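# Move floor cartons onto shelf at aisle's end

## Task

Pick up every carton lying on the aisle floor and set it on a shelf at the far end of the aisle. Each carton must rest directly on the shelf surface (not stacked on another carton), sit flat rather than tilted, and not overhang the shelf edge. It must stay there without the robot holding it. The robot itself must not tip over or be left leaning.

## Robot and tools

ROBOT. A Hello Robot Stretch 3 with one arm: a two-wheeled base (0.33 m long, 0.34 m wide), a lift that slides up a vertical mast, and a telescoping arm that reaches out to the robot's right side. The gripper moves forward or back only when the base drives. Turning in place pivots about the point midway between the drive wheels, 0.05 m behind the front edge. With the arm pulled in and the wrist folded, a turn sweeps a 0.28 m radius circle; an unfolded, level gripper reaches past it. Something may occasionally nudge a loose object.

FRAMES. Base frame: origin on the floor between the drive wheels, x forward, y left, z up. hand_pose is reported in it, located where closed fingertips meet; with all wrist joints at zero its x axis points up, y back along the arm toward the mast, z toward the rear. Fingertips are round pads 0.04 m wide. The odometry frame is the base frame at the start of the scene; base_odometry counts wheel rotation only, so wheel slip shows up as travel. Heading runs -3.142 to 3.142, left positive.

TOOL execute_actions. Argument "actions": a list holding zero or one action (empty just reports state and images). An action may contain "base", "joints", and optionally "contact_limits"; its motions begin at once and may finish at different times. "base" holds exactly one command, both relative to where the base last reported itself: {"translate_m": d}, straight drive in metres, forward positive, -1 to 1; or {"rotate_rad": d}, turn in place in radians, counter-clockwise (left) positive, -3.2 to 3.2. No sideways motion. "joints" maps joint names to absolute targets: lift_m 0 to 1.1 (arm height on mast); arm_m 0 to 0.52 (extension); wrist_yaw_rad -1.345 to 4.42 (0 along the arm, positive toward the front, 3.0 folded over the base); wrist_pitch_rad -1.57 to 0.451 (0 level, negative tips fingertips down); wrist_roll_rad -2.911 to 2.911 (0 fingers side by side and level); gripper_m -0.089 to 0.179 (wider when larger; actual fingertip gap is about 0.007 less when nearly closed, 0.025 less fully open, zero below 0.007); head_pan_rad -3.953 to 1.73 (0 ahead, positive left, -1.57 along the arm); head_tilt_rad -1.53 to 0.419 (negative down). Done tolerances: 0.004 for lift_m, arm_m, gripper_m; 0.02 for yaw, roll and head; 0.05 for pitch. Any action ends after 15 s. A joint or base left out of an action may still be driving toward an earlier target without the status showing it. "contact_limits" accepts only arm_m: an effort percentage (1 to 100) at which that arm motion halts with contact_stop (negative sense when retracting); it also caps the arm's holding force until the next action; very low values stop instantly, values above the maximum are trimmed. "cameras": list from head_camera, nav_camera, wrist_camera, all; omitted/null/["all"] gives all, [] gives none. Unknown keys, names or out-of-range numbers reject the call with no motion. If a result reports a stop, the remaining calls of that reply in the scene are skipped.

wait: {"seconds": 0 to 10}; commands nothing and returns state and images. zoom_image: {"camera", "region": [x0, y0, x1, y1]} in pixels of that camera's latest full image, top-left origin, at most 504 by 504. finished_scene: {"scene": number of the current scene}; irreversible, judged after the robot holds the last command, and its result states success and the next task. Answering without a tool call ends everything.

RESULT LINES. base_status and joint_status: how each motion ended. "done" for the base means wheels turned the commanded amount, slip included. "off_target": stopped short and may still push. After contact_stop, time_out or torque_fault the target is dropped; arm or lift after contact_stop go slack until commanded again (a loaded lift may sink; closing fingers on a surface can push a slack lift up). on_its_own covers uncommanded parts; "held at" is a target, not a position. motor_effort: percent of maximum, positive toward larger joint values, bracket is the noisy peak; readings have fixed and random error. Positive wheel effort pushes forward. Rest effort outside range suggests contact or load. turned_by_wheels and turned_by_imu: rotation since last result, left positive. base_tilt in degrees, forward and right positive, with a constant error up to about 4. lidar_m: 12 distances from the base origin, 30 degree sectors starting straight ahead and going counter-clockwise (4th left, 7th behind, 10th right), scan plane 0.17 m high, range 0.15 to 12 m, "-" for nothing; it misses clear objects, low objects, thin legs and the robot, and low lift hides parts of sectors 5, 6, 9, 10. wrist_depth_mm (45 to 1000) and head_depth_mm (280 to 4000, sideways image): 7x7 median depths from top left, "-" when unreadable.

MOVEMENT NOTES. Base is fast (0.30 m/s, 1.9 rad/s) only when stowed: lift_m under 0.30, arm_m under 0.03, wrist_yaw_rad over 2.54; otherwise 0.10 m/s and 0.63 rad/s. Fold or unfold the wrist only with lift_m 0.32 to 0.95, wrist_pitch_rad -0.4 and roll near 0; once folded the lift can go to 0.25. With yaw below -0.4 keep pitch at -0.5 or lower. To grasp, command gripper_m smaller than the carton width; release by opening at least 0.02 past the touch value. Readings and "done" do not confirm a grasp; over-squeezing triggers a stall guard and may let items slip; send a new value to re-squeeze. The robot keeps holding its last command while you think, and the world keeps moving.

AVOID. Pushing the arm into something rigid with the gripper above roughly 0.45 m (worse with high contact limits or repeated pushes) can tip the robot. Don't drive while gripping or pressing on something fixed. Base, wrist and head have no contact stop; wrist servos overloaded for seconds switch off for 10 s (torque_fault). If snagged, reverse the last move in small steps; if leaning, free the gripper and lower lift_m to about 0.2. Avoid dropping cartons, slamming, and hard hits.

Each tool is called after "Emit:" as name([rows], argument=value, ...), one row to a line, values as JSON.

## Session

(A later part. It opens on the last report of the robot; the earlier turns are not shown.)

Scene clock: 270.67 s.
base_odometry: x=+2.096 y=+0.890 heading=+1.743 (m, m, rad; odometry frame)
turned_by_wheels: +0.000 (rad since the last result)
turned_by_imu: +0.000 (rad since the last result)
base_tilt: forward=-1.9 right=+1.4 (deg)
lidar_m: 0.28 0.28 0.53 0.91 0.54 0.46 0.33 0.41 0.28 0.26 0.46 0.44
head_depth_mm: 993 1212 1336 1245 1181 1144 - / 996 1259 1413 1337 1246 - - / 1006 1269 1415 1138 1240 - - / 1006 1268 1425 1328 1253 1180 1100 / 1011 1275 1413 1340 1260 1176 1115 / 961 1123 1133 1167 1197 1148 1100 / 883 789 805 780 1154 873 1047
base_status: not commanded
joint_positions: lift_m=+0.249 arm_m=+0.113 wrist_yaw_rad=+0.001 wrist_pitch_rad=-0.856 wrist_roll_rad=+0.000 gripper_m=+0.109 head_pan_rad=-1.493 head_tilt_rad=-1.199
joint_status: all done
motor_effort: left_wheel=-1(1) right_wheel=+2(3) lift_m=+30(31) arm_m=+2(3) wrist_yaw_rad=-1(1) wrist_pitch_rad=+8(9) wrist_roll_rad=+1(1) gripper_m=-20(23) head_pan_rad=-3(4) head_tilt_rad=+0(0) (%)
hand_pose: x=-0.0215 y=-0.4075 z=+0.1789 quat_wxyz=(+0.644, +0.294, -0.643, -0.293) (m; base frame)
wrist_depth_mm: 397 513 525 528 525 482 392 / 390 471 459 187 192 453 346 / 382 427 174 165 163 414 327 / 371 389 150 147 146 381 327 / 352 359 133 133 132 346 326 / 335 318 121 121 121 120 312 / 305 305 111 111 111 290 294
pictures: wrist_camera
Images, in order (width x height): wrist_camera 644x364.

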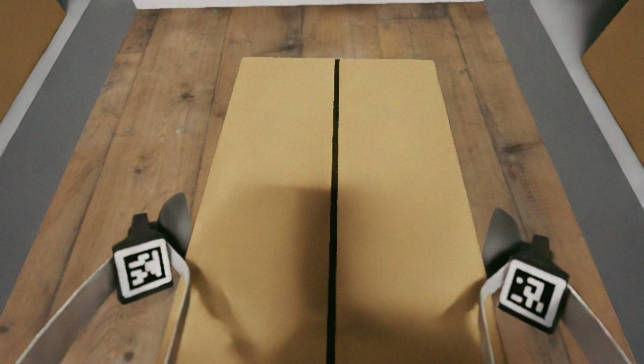

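Emit:
execute_actions([
  {"joints":{"lift_m":0.46,"arm_m":0.0,"wrist_pitch_rad":-0.76}},
], cameras=[])

Emit:
execute_actions([
  {"base":{"rotate_rad":-1.53},"joints":{"lift_m":0.72,"wrist_yaw_rad":1.57,"head_pan_rad":-0.9,"head_tilt_rad":-1.1}},
], cameras=["wrist_camera","nav_camera"])

Scene clock: 277.93 s.
base_odometry: x=+2.096 y=+0.890 heading=+1.743 (m, m, rad; odometry frame)
turned_by_wheels: +0.000 (rad since the last result)
turned_by_imu: +0.001 (rad since the last result)
base_tilt: forward=-1.8 right=+1.5 (deg)
lidar_m: 0.28 0.28 0.53 0.91 0.54 0.46 0.33 0.41 0.46 0.91 0.46 0.44
head_depth_mm: 992 1211 1336 1239 1169 1147 - / 995 1252 1419 1325 - - - / 999 1257 1422 892 - - - / 1010 1269 1417 1328 1243 1174 1098 / 1012 1275 1423 1324 1248 1183 1116 / 960 1123 1139 1170 1197 1148 1096 / 887 791 803 780 1156 872 1042
base_status: not commanded
joint_positions: lift_m=+0.459 arm_m=+0.001 wrist_yaw_rad=+0.001 wrist_pitch_rad=-0.781 wrist_roll_rad=+0.000 gripper_m=+0.109 head_pan_rad=-1.493 head_tilt_rad=-1.199
joint_status: all done
motor_effort: left_wheel=-1(1) right_wheel=+2(2) lift_m=+30(29) arm_m=-3(4) wrist_yaw_rad=-1(0) wrist_pitch_rad=+11(8) wrist_roll_rad=+1(1) gripper_m=-21(20) head_pan_rad=-3(4) head_tilt_rad=-1(1) (%)
hand_pose: x=-0.0214 y=-0.3110 z=+0.4006 quat_wxyz=(+0.654, +0.270, -0.653, -0.269) (m; base frame)
wrist_depth_mm: 404 623 686 685 686 635 374 / 396 579 747 196 689 699 356 / 395 577 180 169 169 533 354 / 392 567 153 149 149 534 355 / 390 503 134 134 133 453 355 / 385 527 121 121 121 120 338 / 425 484 110 110 110 415 345
pictures: none
No camera images: the call's "cameras" was empty. Leave "cameras" out to get every camera's image.

Scene clock: 281.30 s.
base_odometry: x=+2.096 y=+0.890 heading=+0.213 (m, m, rad; odometry frame)
turned_by_wheels: -1.530 (rad since the last result)
turned_by_imu: -1.529 (rad since the last result)
base_tilt: forward=-1.9 right=+1.5 (deg)
lidar_m: 0.91 0.44 0.44 0.28 0.29 0.53 0.96 0.52 0.46 0.33 0.41 0.48
head_depth_mm: 414 388 693 802 771 1152 1098 / 416 704 671 786 1212 1165 - / 418 965 861 816 593 546 - / 433 983 887 859 594 1172 - / 456 984 900 1090 607 1189 1119 / 1053 989 1080 1360 1273 1193 1106 / 977 989 1341 1404 1288 1194 1075
base_status: done
joint_positions: lift_m=+0.719 arm_m=+0.001 wrist_yaw_rad=+1.567 wrist_pitch_rad=-0.781 wrist_roll_rad=+0.000 gripper_m=+0.109 head_pan_rad=-0.907 head_tilt_rad=-1.100
joint_status: all done
motor_effort: left_wheel=+1(5) right_wheel=-3(4) lift_m=+30(30) arm_m=-3(3) wrist_yaw_rad=+3(4) wrist_pitch_rad=+11(11) wrist_roll_rad=+1(0) gripper_m=-20(21) head_pan_rad=+4(41) head_tilt_rad=-1(13) (%)
hand_pose: x=+0.1436 y=-0.1468 z=+0.6606 quat_wxyz=(+0.654, +0.652, -0.273, +0.271) (m; base frame)
wrist_depth_mm: 493 829 871 853 824 487 491 / 594 763 959 197 465 427 424 / 619 724 180 170 170 381 370 / 573 732 154 150 149 344 271 / 631 669 134 134 134 305 270 / 737 708 121 121 121 120 256 / 664 677 110 110 110 263 247
pictures: nav_camera (sideways: a quarter turn counterclockwise sets it upright), wrist_camera
Images, in order (width x height): nav_camera 672x504, wrist_camera 644x364.

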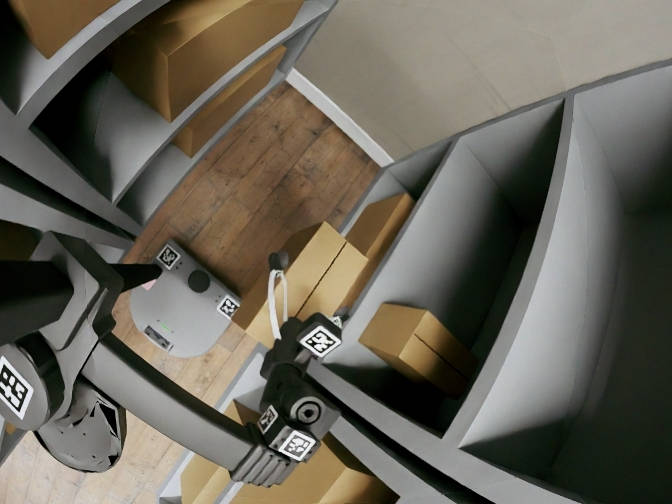

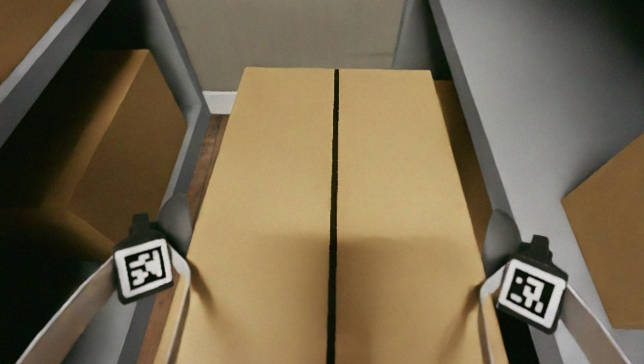

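Emit:
execute_actions([
  {"base":{"translate_m":0.49},"joints":{"lift_m":0.785,"head_pan_rad":-1.5,"head_tilt_rad":-0.9}},
], cameras=[])

Emit:
execute_actions([
  {"joints":{"wrist_yaw_rad":0.0}},
], cameras=["wrist_camera","head_camera"])

Scene clock: 289.73 s.
base_odometry: x=+2.575 y=+0.994 heading=+0.213 (m, m, rad; odometry frame)
turned_by_wheels: +0.000 (rad since the last result)
turned_by_imu: +0.001 (rad since the last result)
base_tilt: forward=-1.8 right=+1.4 (deg)
lidar_m: 0.42 0.43 0.33 0.32 0.33 0.56 1.09 0.57 0.35 0.33 0.34 0.44
head_depth_mm: 601 489 410 879 826 - 1107 / 603 489 411 897 832 - 1121 / 606 490 412 898 820 - 1124 / 609 492 413 901 808 772 457 / 610 494 413 907 811 - 472 / 614 496 415 926 812 508 471 / 615 496 417 890 809 513 482
base_status: done
joint_positions: lift_m=+0.784 arm_m=+0.001 wrist_yaw_rad=+1.567 wrist_pitch_rad=-0.781 wrist_roll_rad=+0.000 gripper_m=+0.109 head_pan_rad=-1.493 head_tilt_rad=-0.902
joint_status: all done
motor_effort: left_wheel=+1(7) right_wheel=-2(2) lift_m=+30(31) arm_m=-3(2) wrist_yaw_rad=+2(3) wrist_pitch_rad=+10(11) wrist_roll_rad=+1(1) gripper_m=-20(20) head_pan_rad=-5(41) head_tilt_rad=+1(24) (%)
hand_pose: x=+0.1437 y=-0.1468 z=+0.7257 quat_wxyz=(+0.654, +0.652, -0.273, +0.271) (m; base frame)
wrist_depth_mm: 365 362 362 358 357 319 298 / 427 425 408 197 393 348 347 / 492 509 180 170 170 418 410 / 567 626 154 150 150 412 408 / 688 729 134 134 133 370 365 / 540 760 121 121 120 121 335 / 496 710 111 110 110 299 309
pictures: none
No camera images: the call's "cameras" was empty. Leave "cameras" out to get every camera's image.

Scene clock: 291.50 s.
base_odometry: x=+2.575 y=+0.994 heading=+0.213 (m, m, rad; odometry frame)
turned_by_wheels: +0.000 (rad since the last result)
turned_by_imu: +0.000 (rad since the last result)
base_tilt: forward=-2.0 right=+1.5 (deg)
lidar_m: 0.42 0.43 0.33 0.32 0.33 0.56 1.09 0.57 0.35 0.33 0.34 0.44
head_depth_mm: 603 487 410 882 818 - 1077 / 605 489 411 883 695 - - / 607 490 412 637 588 - 1105 / 607 491 413 900 773 770 1119 / 612 495 415 903 808 1142 1112 / 612 495 415 925 813 1182 1119 / 618 497 417 890 814 1056 1087
base_status: not commanded
joint_positions: lift_m=+0.784 arm_m=+0.001 wrist_yaw_rad=+0.003 wrist_pitch_rad=-0.781 wrist_roll_rad=+0.000 gripper_m=+0.109 head_pan_rad=-1.493 head_tilt_rad=-0.902
joint_status: all done
motor_effort: left_wheel=+2(1) right_wheel=-2(2) lift_m=+30(30) arm_m=-3(3) wrist_yaw_rad=-3(4) wrist_pitch_rad=+10(11) wrist_roll_rad=+1(1) gripper_m=-21(20) head_pan_rad=-4(4) head_tilt_rad=+1(1) (%)
hand_pose: x=-0.0211 y=-0.3110 z=+0.7257 quat_wxyz=(+0.655, +0.270, -0.653, -0.269) (m; base frame)
wrist_depth_mm: 441 546 542 538 533 513 296 / 444 529 514 196 506 412 267 / 443 466 180 170 169 407 263 / 412 415 154 150 149 395 261 / 373 381 134 134 133 335 283 / 350 333 121 121 121 121 330 / 481 640 111 111 110 478 486
pictures: head_camera (sideways: a quarter turn clockwise sets it upright), wrist_camera
Images, in order (width x height): head_camera 896x504, wrist_camera 644x364.

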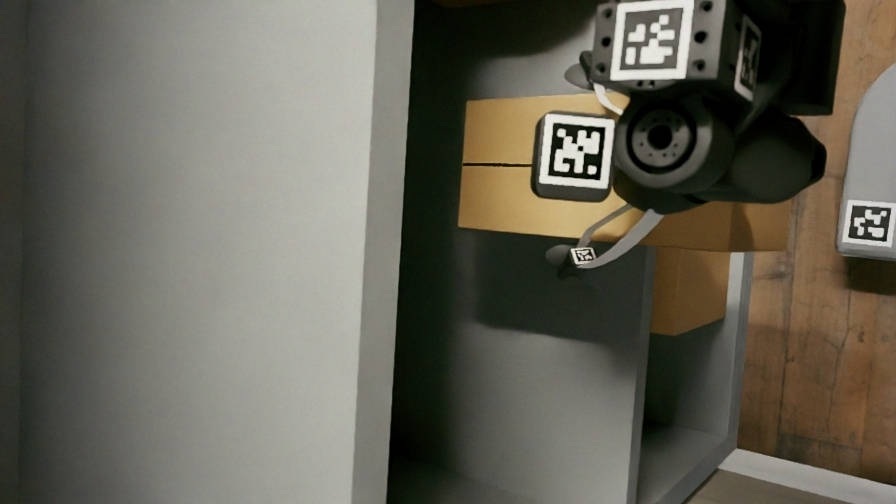

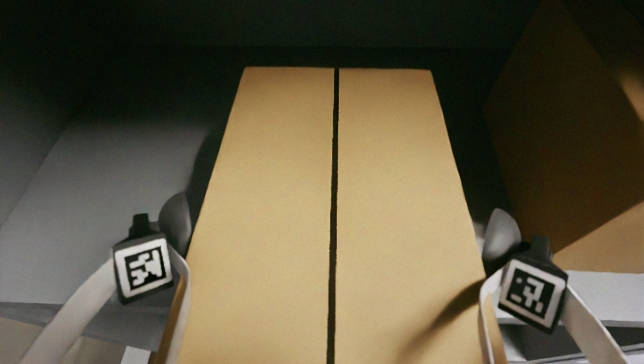

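Emit:
execute_actions([
  {"joints":{"arm_m":0.125,"lift_m":0.752,"wrist_pitch_rad":-0.68},"contact_limits":{"arm_m":10}},
], cameras=[])

Emit:
execute_actions([
  {"joints":{"lift_m":0.724,"wrist_pitch_rad":-0.65}},
], cameras=["head_camera"])

Emit:
execute_actions([
  {"joints":{"arm_m":0.165},"contact_limits":{"arm_m":10}},
], cameras=["head_camera","wrist_camera"])

Scene clock: 296.73 s.
base_odometry: x=+2.575 y=+0.994 heading=+0.213 (m, m, rad; odometry frame)
turned_by_wheels: +0.000 (rad since the last result)
turned_by_imu: +0.001 (rad since the last result)
base_tilt: forward=-2.0 right=+1.5 (deg)
lidar_m: 0.42 0.43 0.33 0.32 0.33 0.56 1.09 0.57 0.35 0.33 0.34 0.44
head_depth_mm: 603 489 410 406 - 924 1096 / 604 489 411 - - 941 1124 / 607 490 412 658 615 974 1133 / 610 491 413 900 795 999 1127 / 612 493 415 904 810 1141 1114 / 613 495 415 925 810 1184 1117 / 615 498 417 891 812 1052 1090
base_status: not commanded
joint_positions: lift_m=+0.752 arm_m=+0.125 wrist_yaw_rad=+0.002 wrist_pitch_rad=-0.703 wrist_roll_rad=+0.000 gripper_m=+0.109 head_pan_rad=-1.493 head_tilt_rad=-0.902
joint_status: all done
motor_effort: left_wheel=+1(1) right_wheel=-2(2) lift_m=+15(26) arm_m=+3(4) wrist_yaw_rad=-2(2) wrist_pitch_rad=+11(12) wrist_roll_rad=+1(1) gripper_m=-20(20) head_pan_rad=-5(4) head_tilt_rad=+1(1) (%)
contact_limits: arm_m 10 (drawing in: default 23, maximum 37; extending or still: default 31, maximum 50)
hand_pose: x=-0.0213 y=-0.4496 z=+0.7071 quat_wxyz=(+0.664, +0.244, -0.663, -0.243) (m; base frame)
wrist_depth_mm: 402 398 397 394 391 387 380 / 441 458 442 426 432 440 410 / 445 462 439 183 191 462 261 / 406 407 162 156 156 392 260 / 365 372 137 137 136 342 256 / 329 311 121 121 121 122 243 / 292 293 109 109 109 197 241
pictures: none
No camera images: the call's "cameras" was empty. Leave "cameras" out to get every camera's image.

Scene clock: 297.77 s.
base_odometry: x=+2.575 y=+0.994 heading=+0.213 (m, m, rad; odometry frame)
turned_by_wheels: +0.000 (rad since the last result)
turned_by_imu: +0.000 (rad since the last result)
base_tilt: forward=-1.9 right=+1.5 (deg)
lidar_m: 0.42 0.43 0.33 0.32 0.33 0.56 1.09 0.57 0.35 0.33 0.34 0.44
head_depth_mm: 603 488 410 906 - 923 1090 / 605 488 411 708 - 943 1124 / 606 491 412 683 635 973 1137 / 608 493 414 901 792 1005 1124 / 613 493 414 900 809 1147 1117 / 614 494 415 924 811 1185 1117 / 617 496 417 893 813 1061 1084
base_status: not commanded
joint_positions: lift_m=+0.725 arm_m=+0.125 wrist_yaw_rad=+0.002 wrist_pitch_rad=-0.664 wrist_roll_rad=+0.000 gripper_m=+0.109 head_pan_rad=-1.493 head_tilt_rad=-0.902
joint_status: all done
motor_effort: left_wheel=+1(2) right_wheel=-2(2) lift_m=+12(14) arm_m=+3(3) wrist_yaw_rad=-1(1) wrist_pitch_rad=+7(14) wrist_roll_rad=+0(1) gripper_m=-20(20) head_pan_rad=-3(2) head_tilt_rad=+2(1) (%)
hand_pose: x=-0.0213 y=-0.4566 z=+0.6863 quat_wxyz=(+0.669, +0.231, -0.668, -0.230) (m; base frame)
wrist_depth_mm: 392 389 387 386 382 376 375 / 437 449 432 416 418 431 404 / 436 451 424 179 179 445 262 / 392 385 159 154 154 377 258 / 340 351 136 136 135 334 256 / 305 292 122 121 121 122 244 / 274 275 109 109 109 189 242
pictures: head_camera (sideways: a quarter turn clockwise sets it upright)
Images, in order (width x height): head_camera 896x504.

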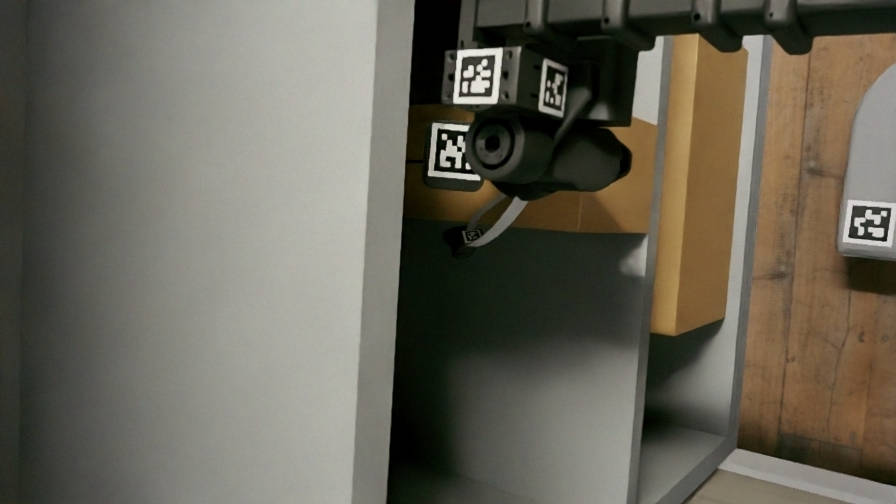

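Scene clock: 299.13 s.
base_odometry: x=+2.575 y=+0.994 heading=+0.213 (m, m, rad; odometry frame)
turned_by_wheels: +0.000 (rad since the last result)
turned_by_imu: +0.000 (rad since the last result)
base_tilt: forward=-1.9 right=+1.5 (deg)
lidar_m: 0.42 0.43 0.33 0.32 0.33 0.56 1.09 0.57 0.35 0.33 0.34 0.44
head_depth_mm: 602 489 410 401 - 913 1090 / 604 489 412 - 766 943 1122 / 606 490 412 665 721 974 1133 / 608 491 413 894 795 1006 1130 / 612 493 415 902 808 1151 1114 / 613 495 416 926 812 1181 1113 / 617 497 417 893 814 1063 1086
base_status: not commanded
joint_positions: lift_m=+0.725 arm_m=+0.165 wrist_yaw_rad=+0.002 wrist_pitch_rad=-0.664 wrist_roll_rad=+0.000 gripper_m=+0.109 head_pan_rad=-1.493 head_tilt_rad=-0.902
joint_status: all done
motor_effort: left_wheel=+1(1) right_wheel=-2(1) lift_m=+13(13) arm_m=+3(1) wrist_yaw_rad=-2(1) wrist_pitch_rad=+7(7) wrist_roll_rad=+1(0) gripper_m=-20(20) head_pan_rad=-4(3) head_tilt_rad=+1(1) (%)
contact_limits: arm_m 10 (drawing in: default 23, maximum 37; extending or still: default 31, maximum 50)
hand_pose: x=-0.0213 y=-0.4967 z=+0.6864 quat_wxyz=(+0.669, +0.231, -0.668, -0.230) (m; base frame)
wrist_depth_mm: 354 350 347 346 342 338 338 / 403 400 390 374 375 386 381 / 440 436 421 178 179 432 415 / 385 388 158 154 154 388 260 / 342 350 136 136 136 337 256 / 305 291 121 121 121 122 242 / 275 273 109 109 109 189 241
pictures: head_camera (sideways: a quarter turn clockwise sets it upright), wrist_camera
Images, in order (width x height): head_camera 896x504, wrist_camera 644x364.

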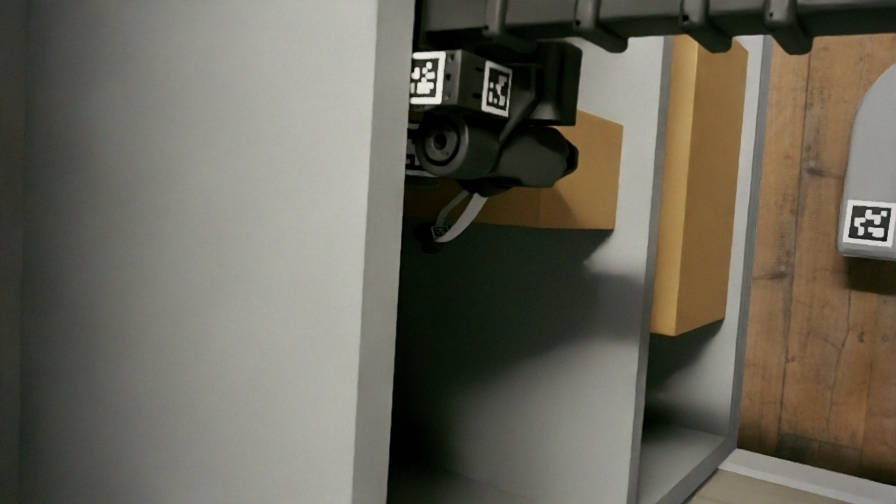

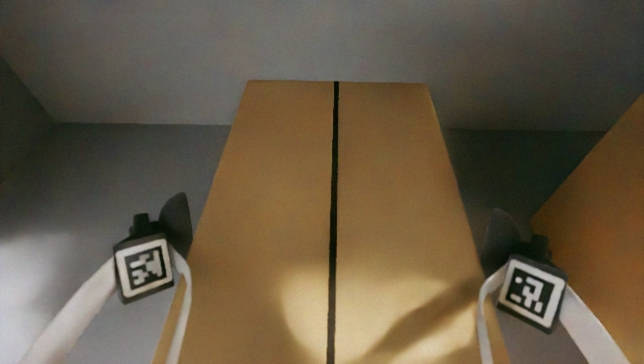

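Emit:
execute_actions([
  {"joints":{"gripper_m":0.175}},
], cameras=[])

Emit:
execute_actions([
  {"joints":{"arm_m":0.0,"head_pan_rad":-2.2,"head_tilt_rad":-0.9}},
])

Scene clock: 302.03 s.
base_odometry: x=+2.575 y=+0.994 heading=+0.213 (m, m, rad; odometry frame)
turned_by_wheels: +0.000 (rad since the last result)
turned_by_imu: +0.001 (rad since the last result)
base_tilt: forward=-1.9 right=+1.4 (deg)
lidar_m: 0.42 0.43 0.33 0.32 0.33 0.56 1.09 0.56 0.35 0.33 0.34 0.44
head_depth_mm: 603 489 410 401 - 918 1094 / 604 490 411 - 766 941 1128 / 607 490 413 674 721 971 1142 / 609 492 413 899 794 1004 1132 / 612 494 415 904 810 1144 1114 / 612 495 416 921 811 1181 1114 / 616 498 417 890 812 1061 1086
base_status: not commanded
joint_positions: lift_m=+0.725 arm_m=+0.165 wrist_yaw_rad=+0.001 wrist_pitch_rad=-0.661 wrist_roll_rad=+0.000 gripper_m=+0.175 head_pan_rad=-1.493 head_tilt_rad=-0.902
joint_status: all done
motor_effort: left_wheel=+1(1) right_wheel=-2(2) lift_m=+13(13) arm_m=+2(3) wrist_yaw_rad=-1(1) wrist_pitch_rad=+5(8) wrist_roll_rad=+0(1) gripper_m=+0(90) head_pan_rad=-4(4) head_tilt_rad=+1(2) (%)
hand_pose: x=-0.0213 y=-0.4972 z=+0.6869 quat_wxyz=(+0.669, +0.230, -0.668, -0.229) (m; base frame)
wrist_depth_mm: 354 351 350 345 342 338 335 / 404 401 387 372 373 384 381 / 443 436 422 179 185 437 416 / 392 390 159 155 155 386 259 / 344 352 136 136 136 342 255 / 312 299 122 121 121 127 231 / 271 270 109 109 109 114 264
pictures: none
No camera images: the call's "cameras" was empty. Leave "cameras" out to get every camera's image.

Scene clock: 304.50 s.
base_odometry: x=+2.575 y=+0.994 heading=+0.213 (m, m, rad; odometry frame)
turned_by_wheels: +0.000 (rad since the last result)
turned_by_imu: +0.000 (rad since the last result)
base_tilt: forward=-2.0 right=+1.4 (deg)
lidar_m: 0.42 0.43 0.33 0.32 0.33 0.56 1.09 0.56 0.35 0.33 0.34 0.44
head_depth_mm: 525 517 679 916 1335 1227 - / 567 499 760 883 1159 1266 - / 606 490 851 765 852 - - / 609 492 450 742 822 - - / 610 494 433 886 823 - 1103 / 614 495 415 903 643 - 1078 / 616 497 416 663 629 725 1021
base_status: not commanded
joint_positions: lift_m=+0.725 arm_m=+0.001 wrist_yaw_rad=+0.001 wrist_pitch_rad=-0.662 wrist_roll_rad=+0.000 gripper_m=+0.175 head_pan_rad=-2.193 head_tilt_rad=-0.902
joint_status: all done
motor_effort: left_wheel=+2(1) right_wheel=-2(2) lift_m=+14(14) arm_m=-3(2) wrist_yaw_rad=-1(1) wrist_pitch_rad=+6(6) wrist_roll_rad=+0(0) gripper_m=-1(1) head_pan_rad=-4(40) head_tilt_rad=+1(0) (%)
hand_pose: x=-0.0213 y=-0.3333 z=+0.6867 quat_wxyz=(+0.669, +0.230, -0.668, -0.230) (m; base frame)
wrist_depth_mm: 450 513 503 265 475 485 281 / 452 536 521 214 222 497 265 / 437 451 426 180 180 405 263 / 388 388 173 164 161 375 260 / 345 352 336 196 200 341 258 / 311 299 300 255 292 305 261 / 285 281 282 281 276 275 269
pictures: head_camera (sideways: a quarter turn clockwise sets it upright), nav_camera (sideways: a quarter turn counterclockwise sets it upright), wrist_camera
Images, in order (width x height): head_camera 896x504, nav_camera 672x504, wrist_camera 644x364.

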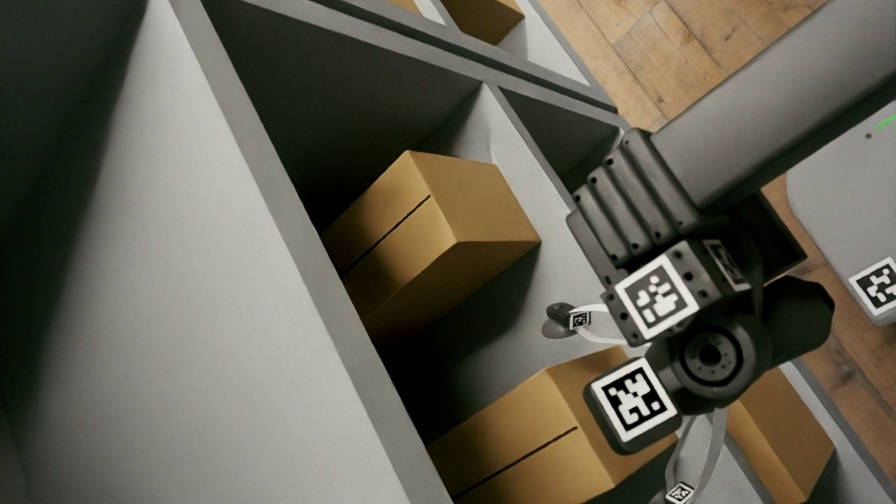

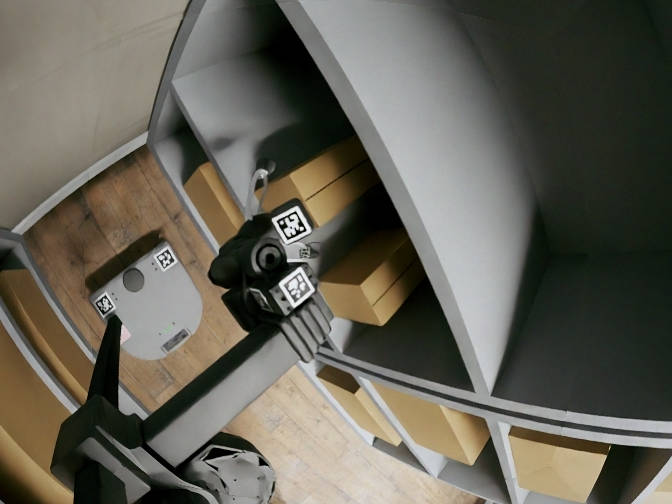

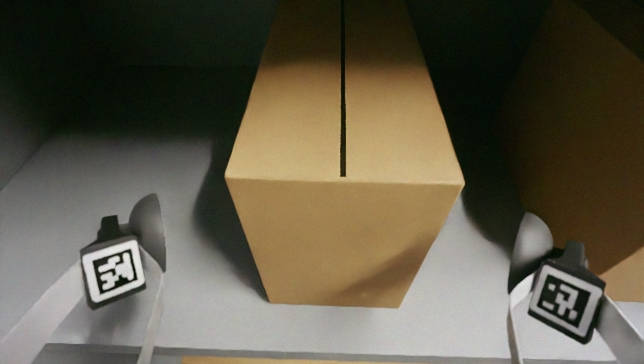

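Both cartons are in place.

Emit:
finished_scene(scene=1)

The scene is finished: the task was done.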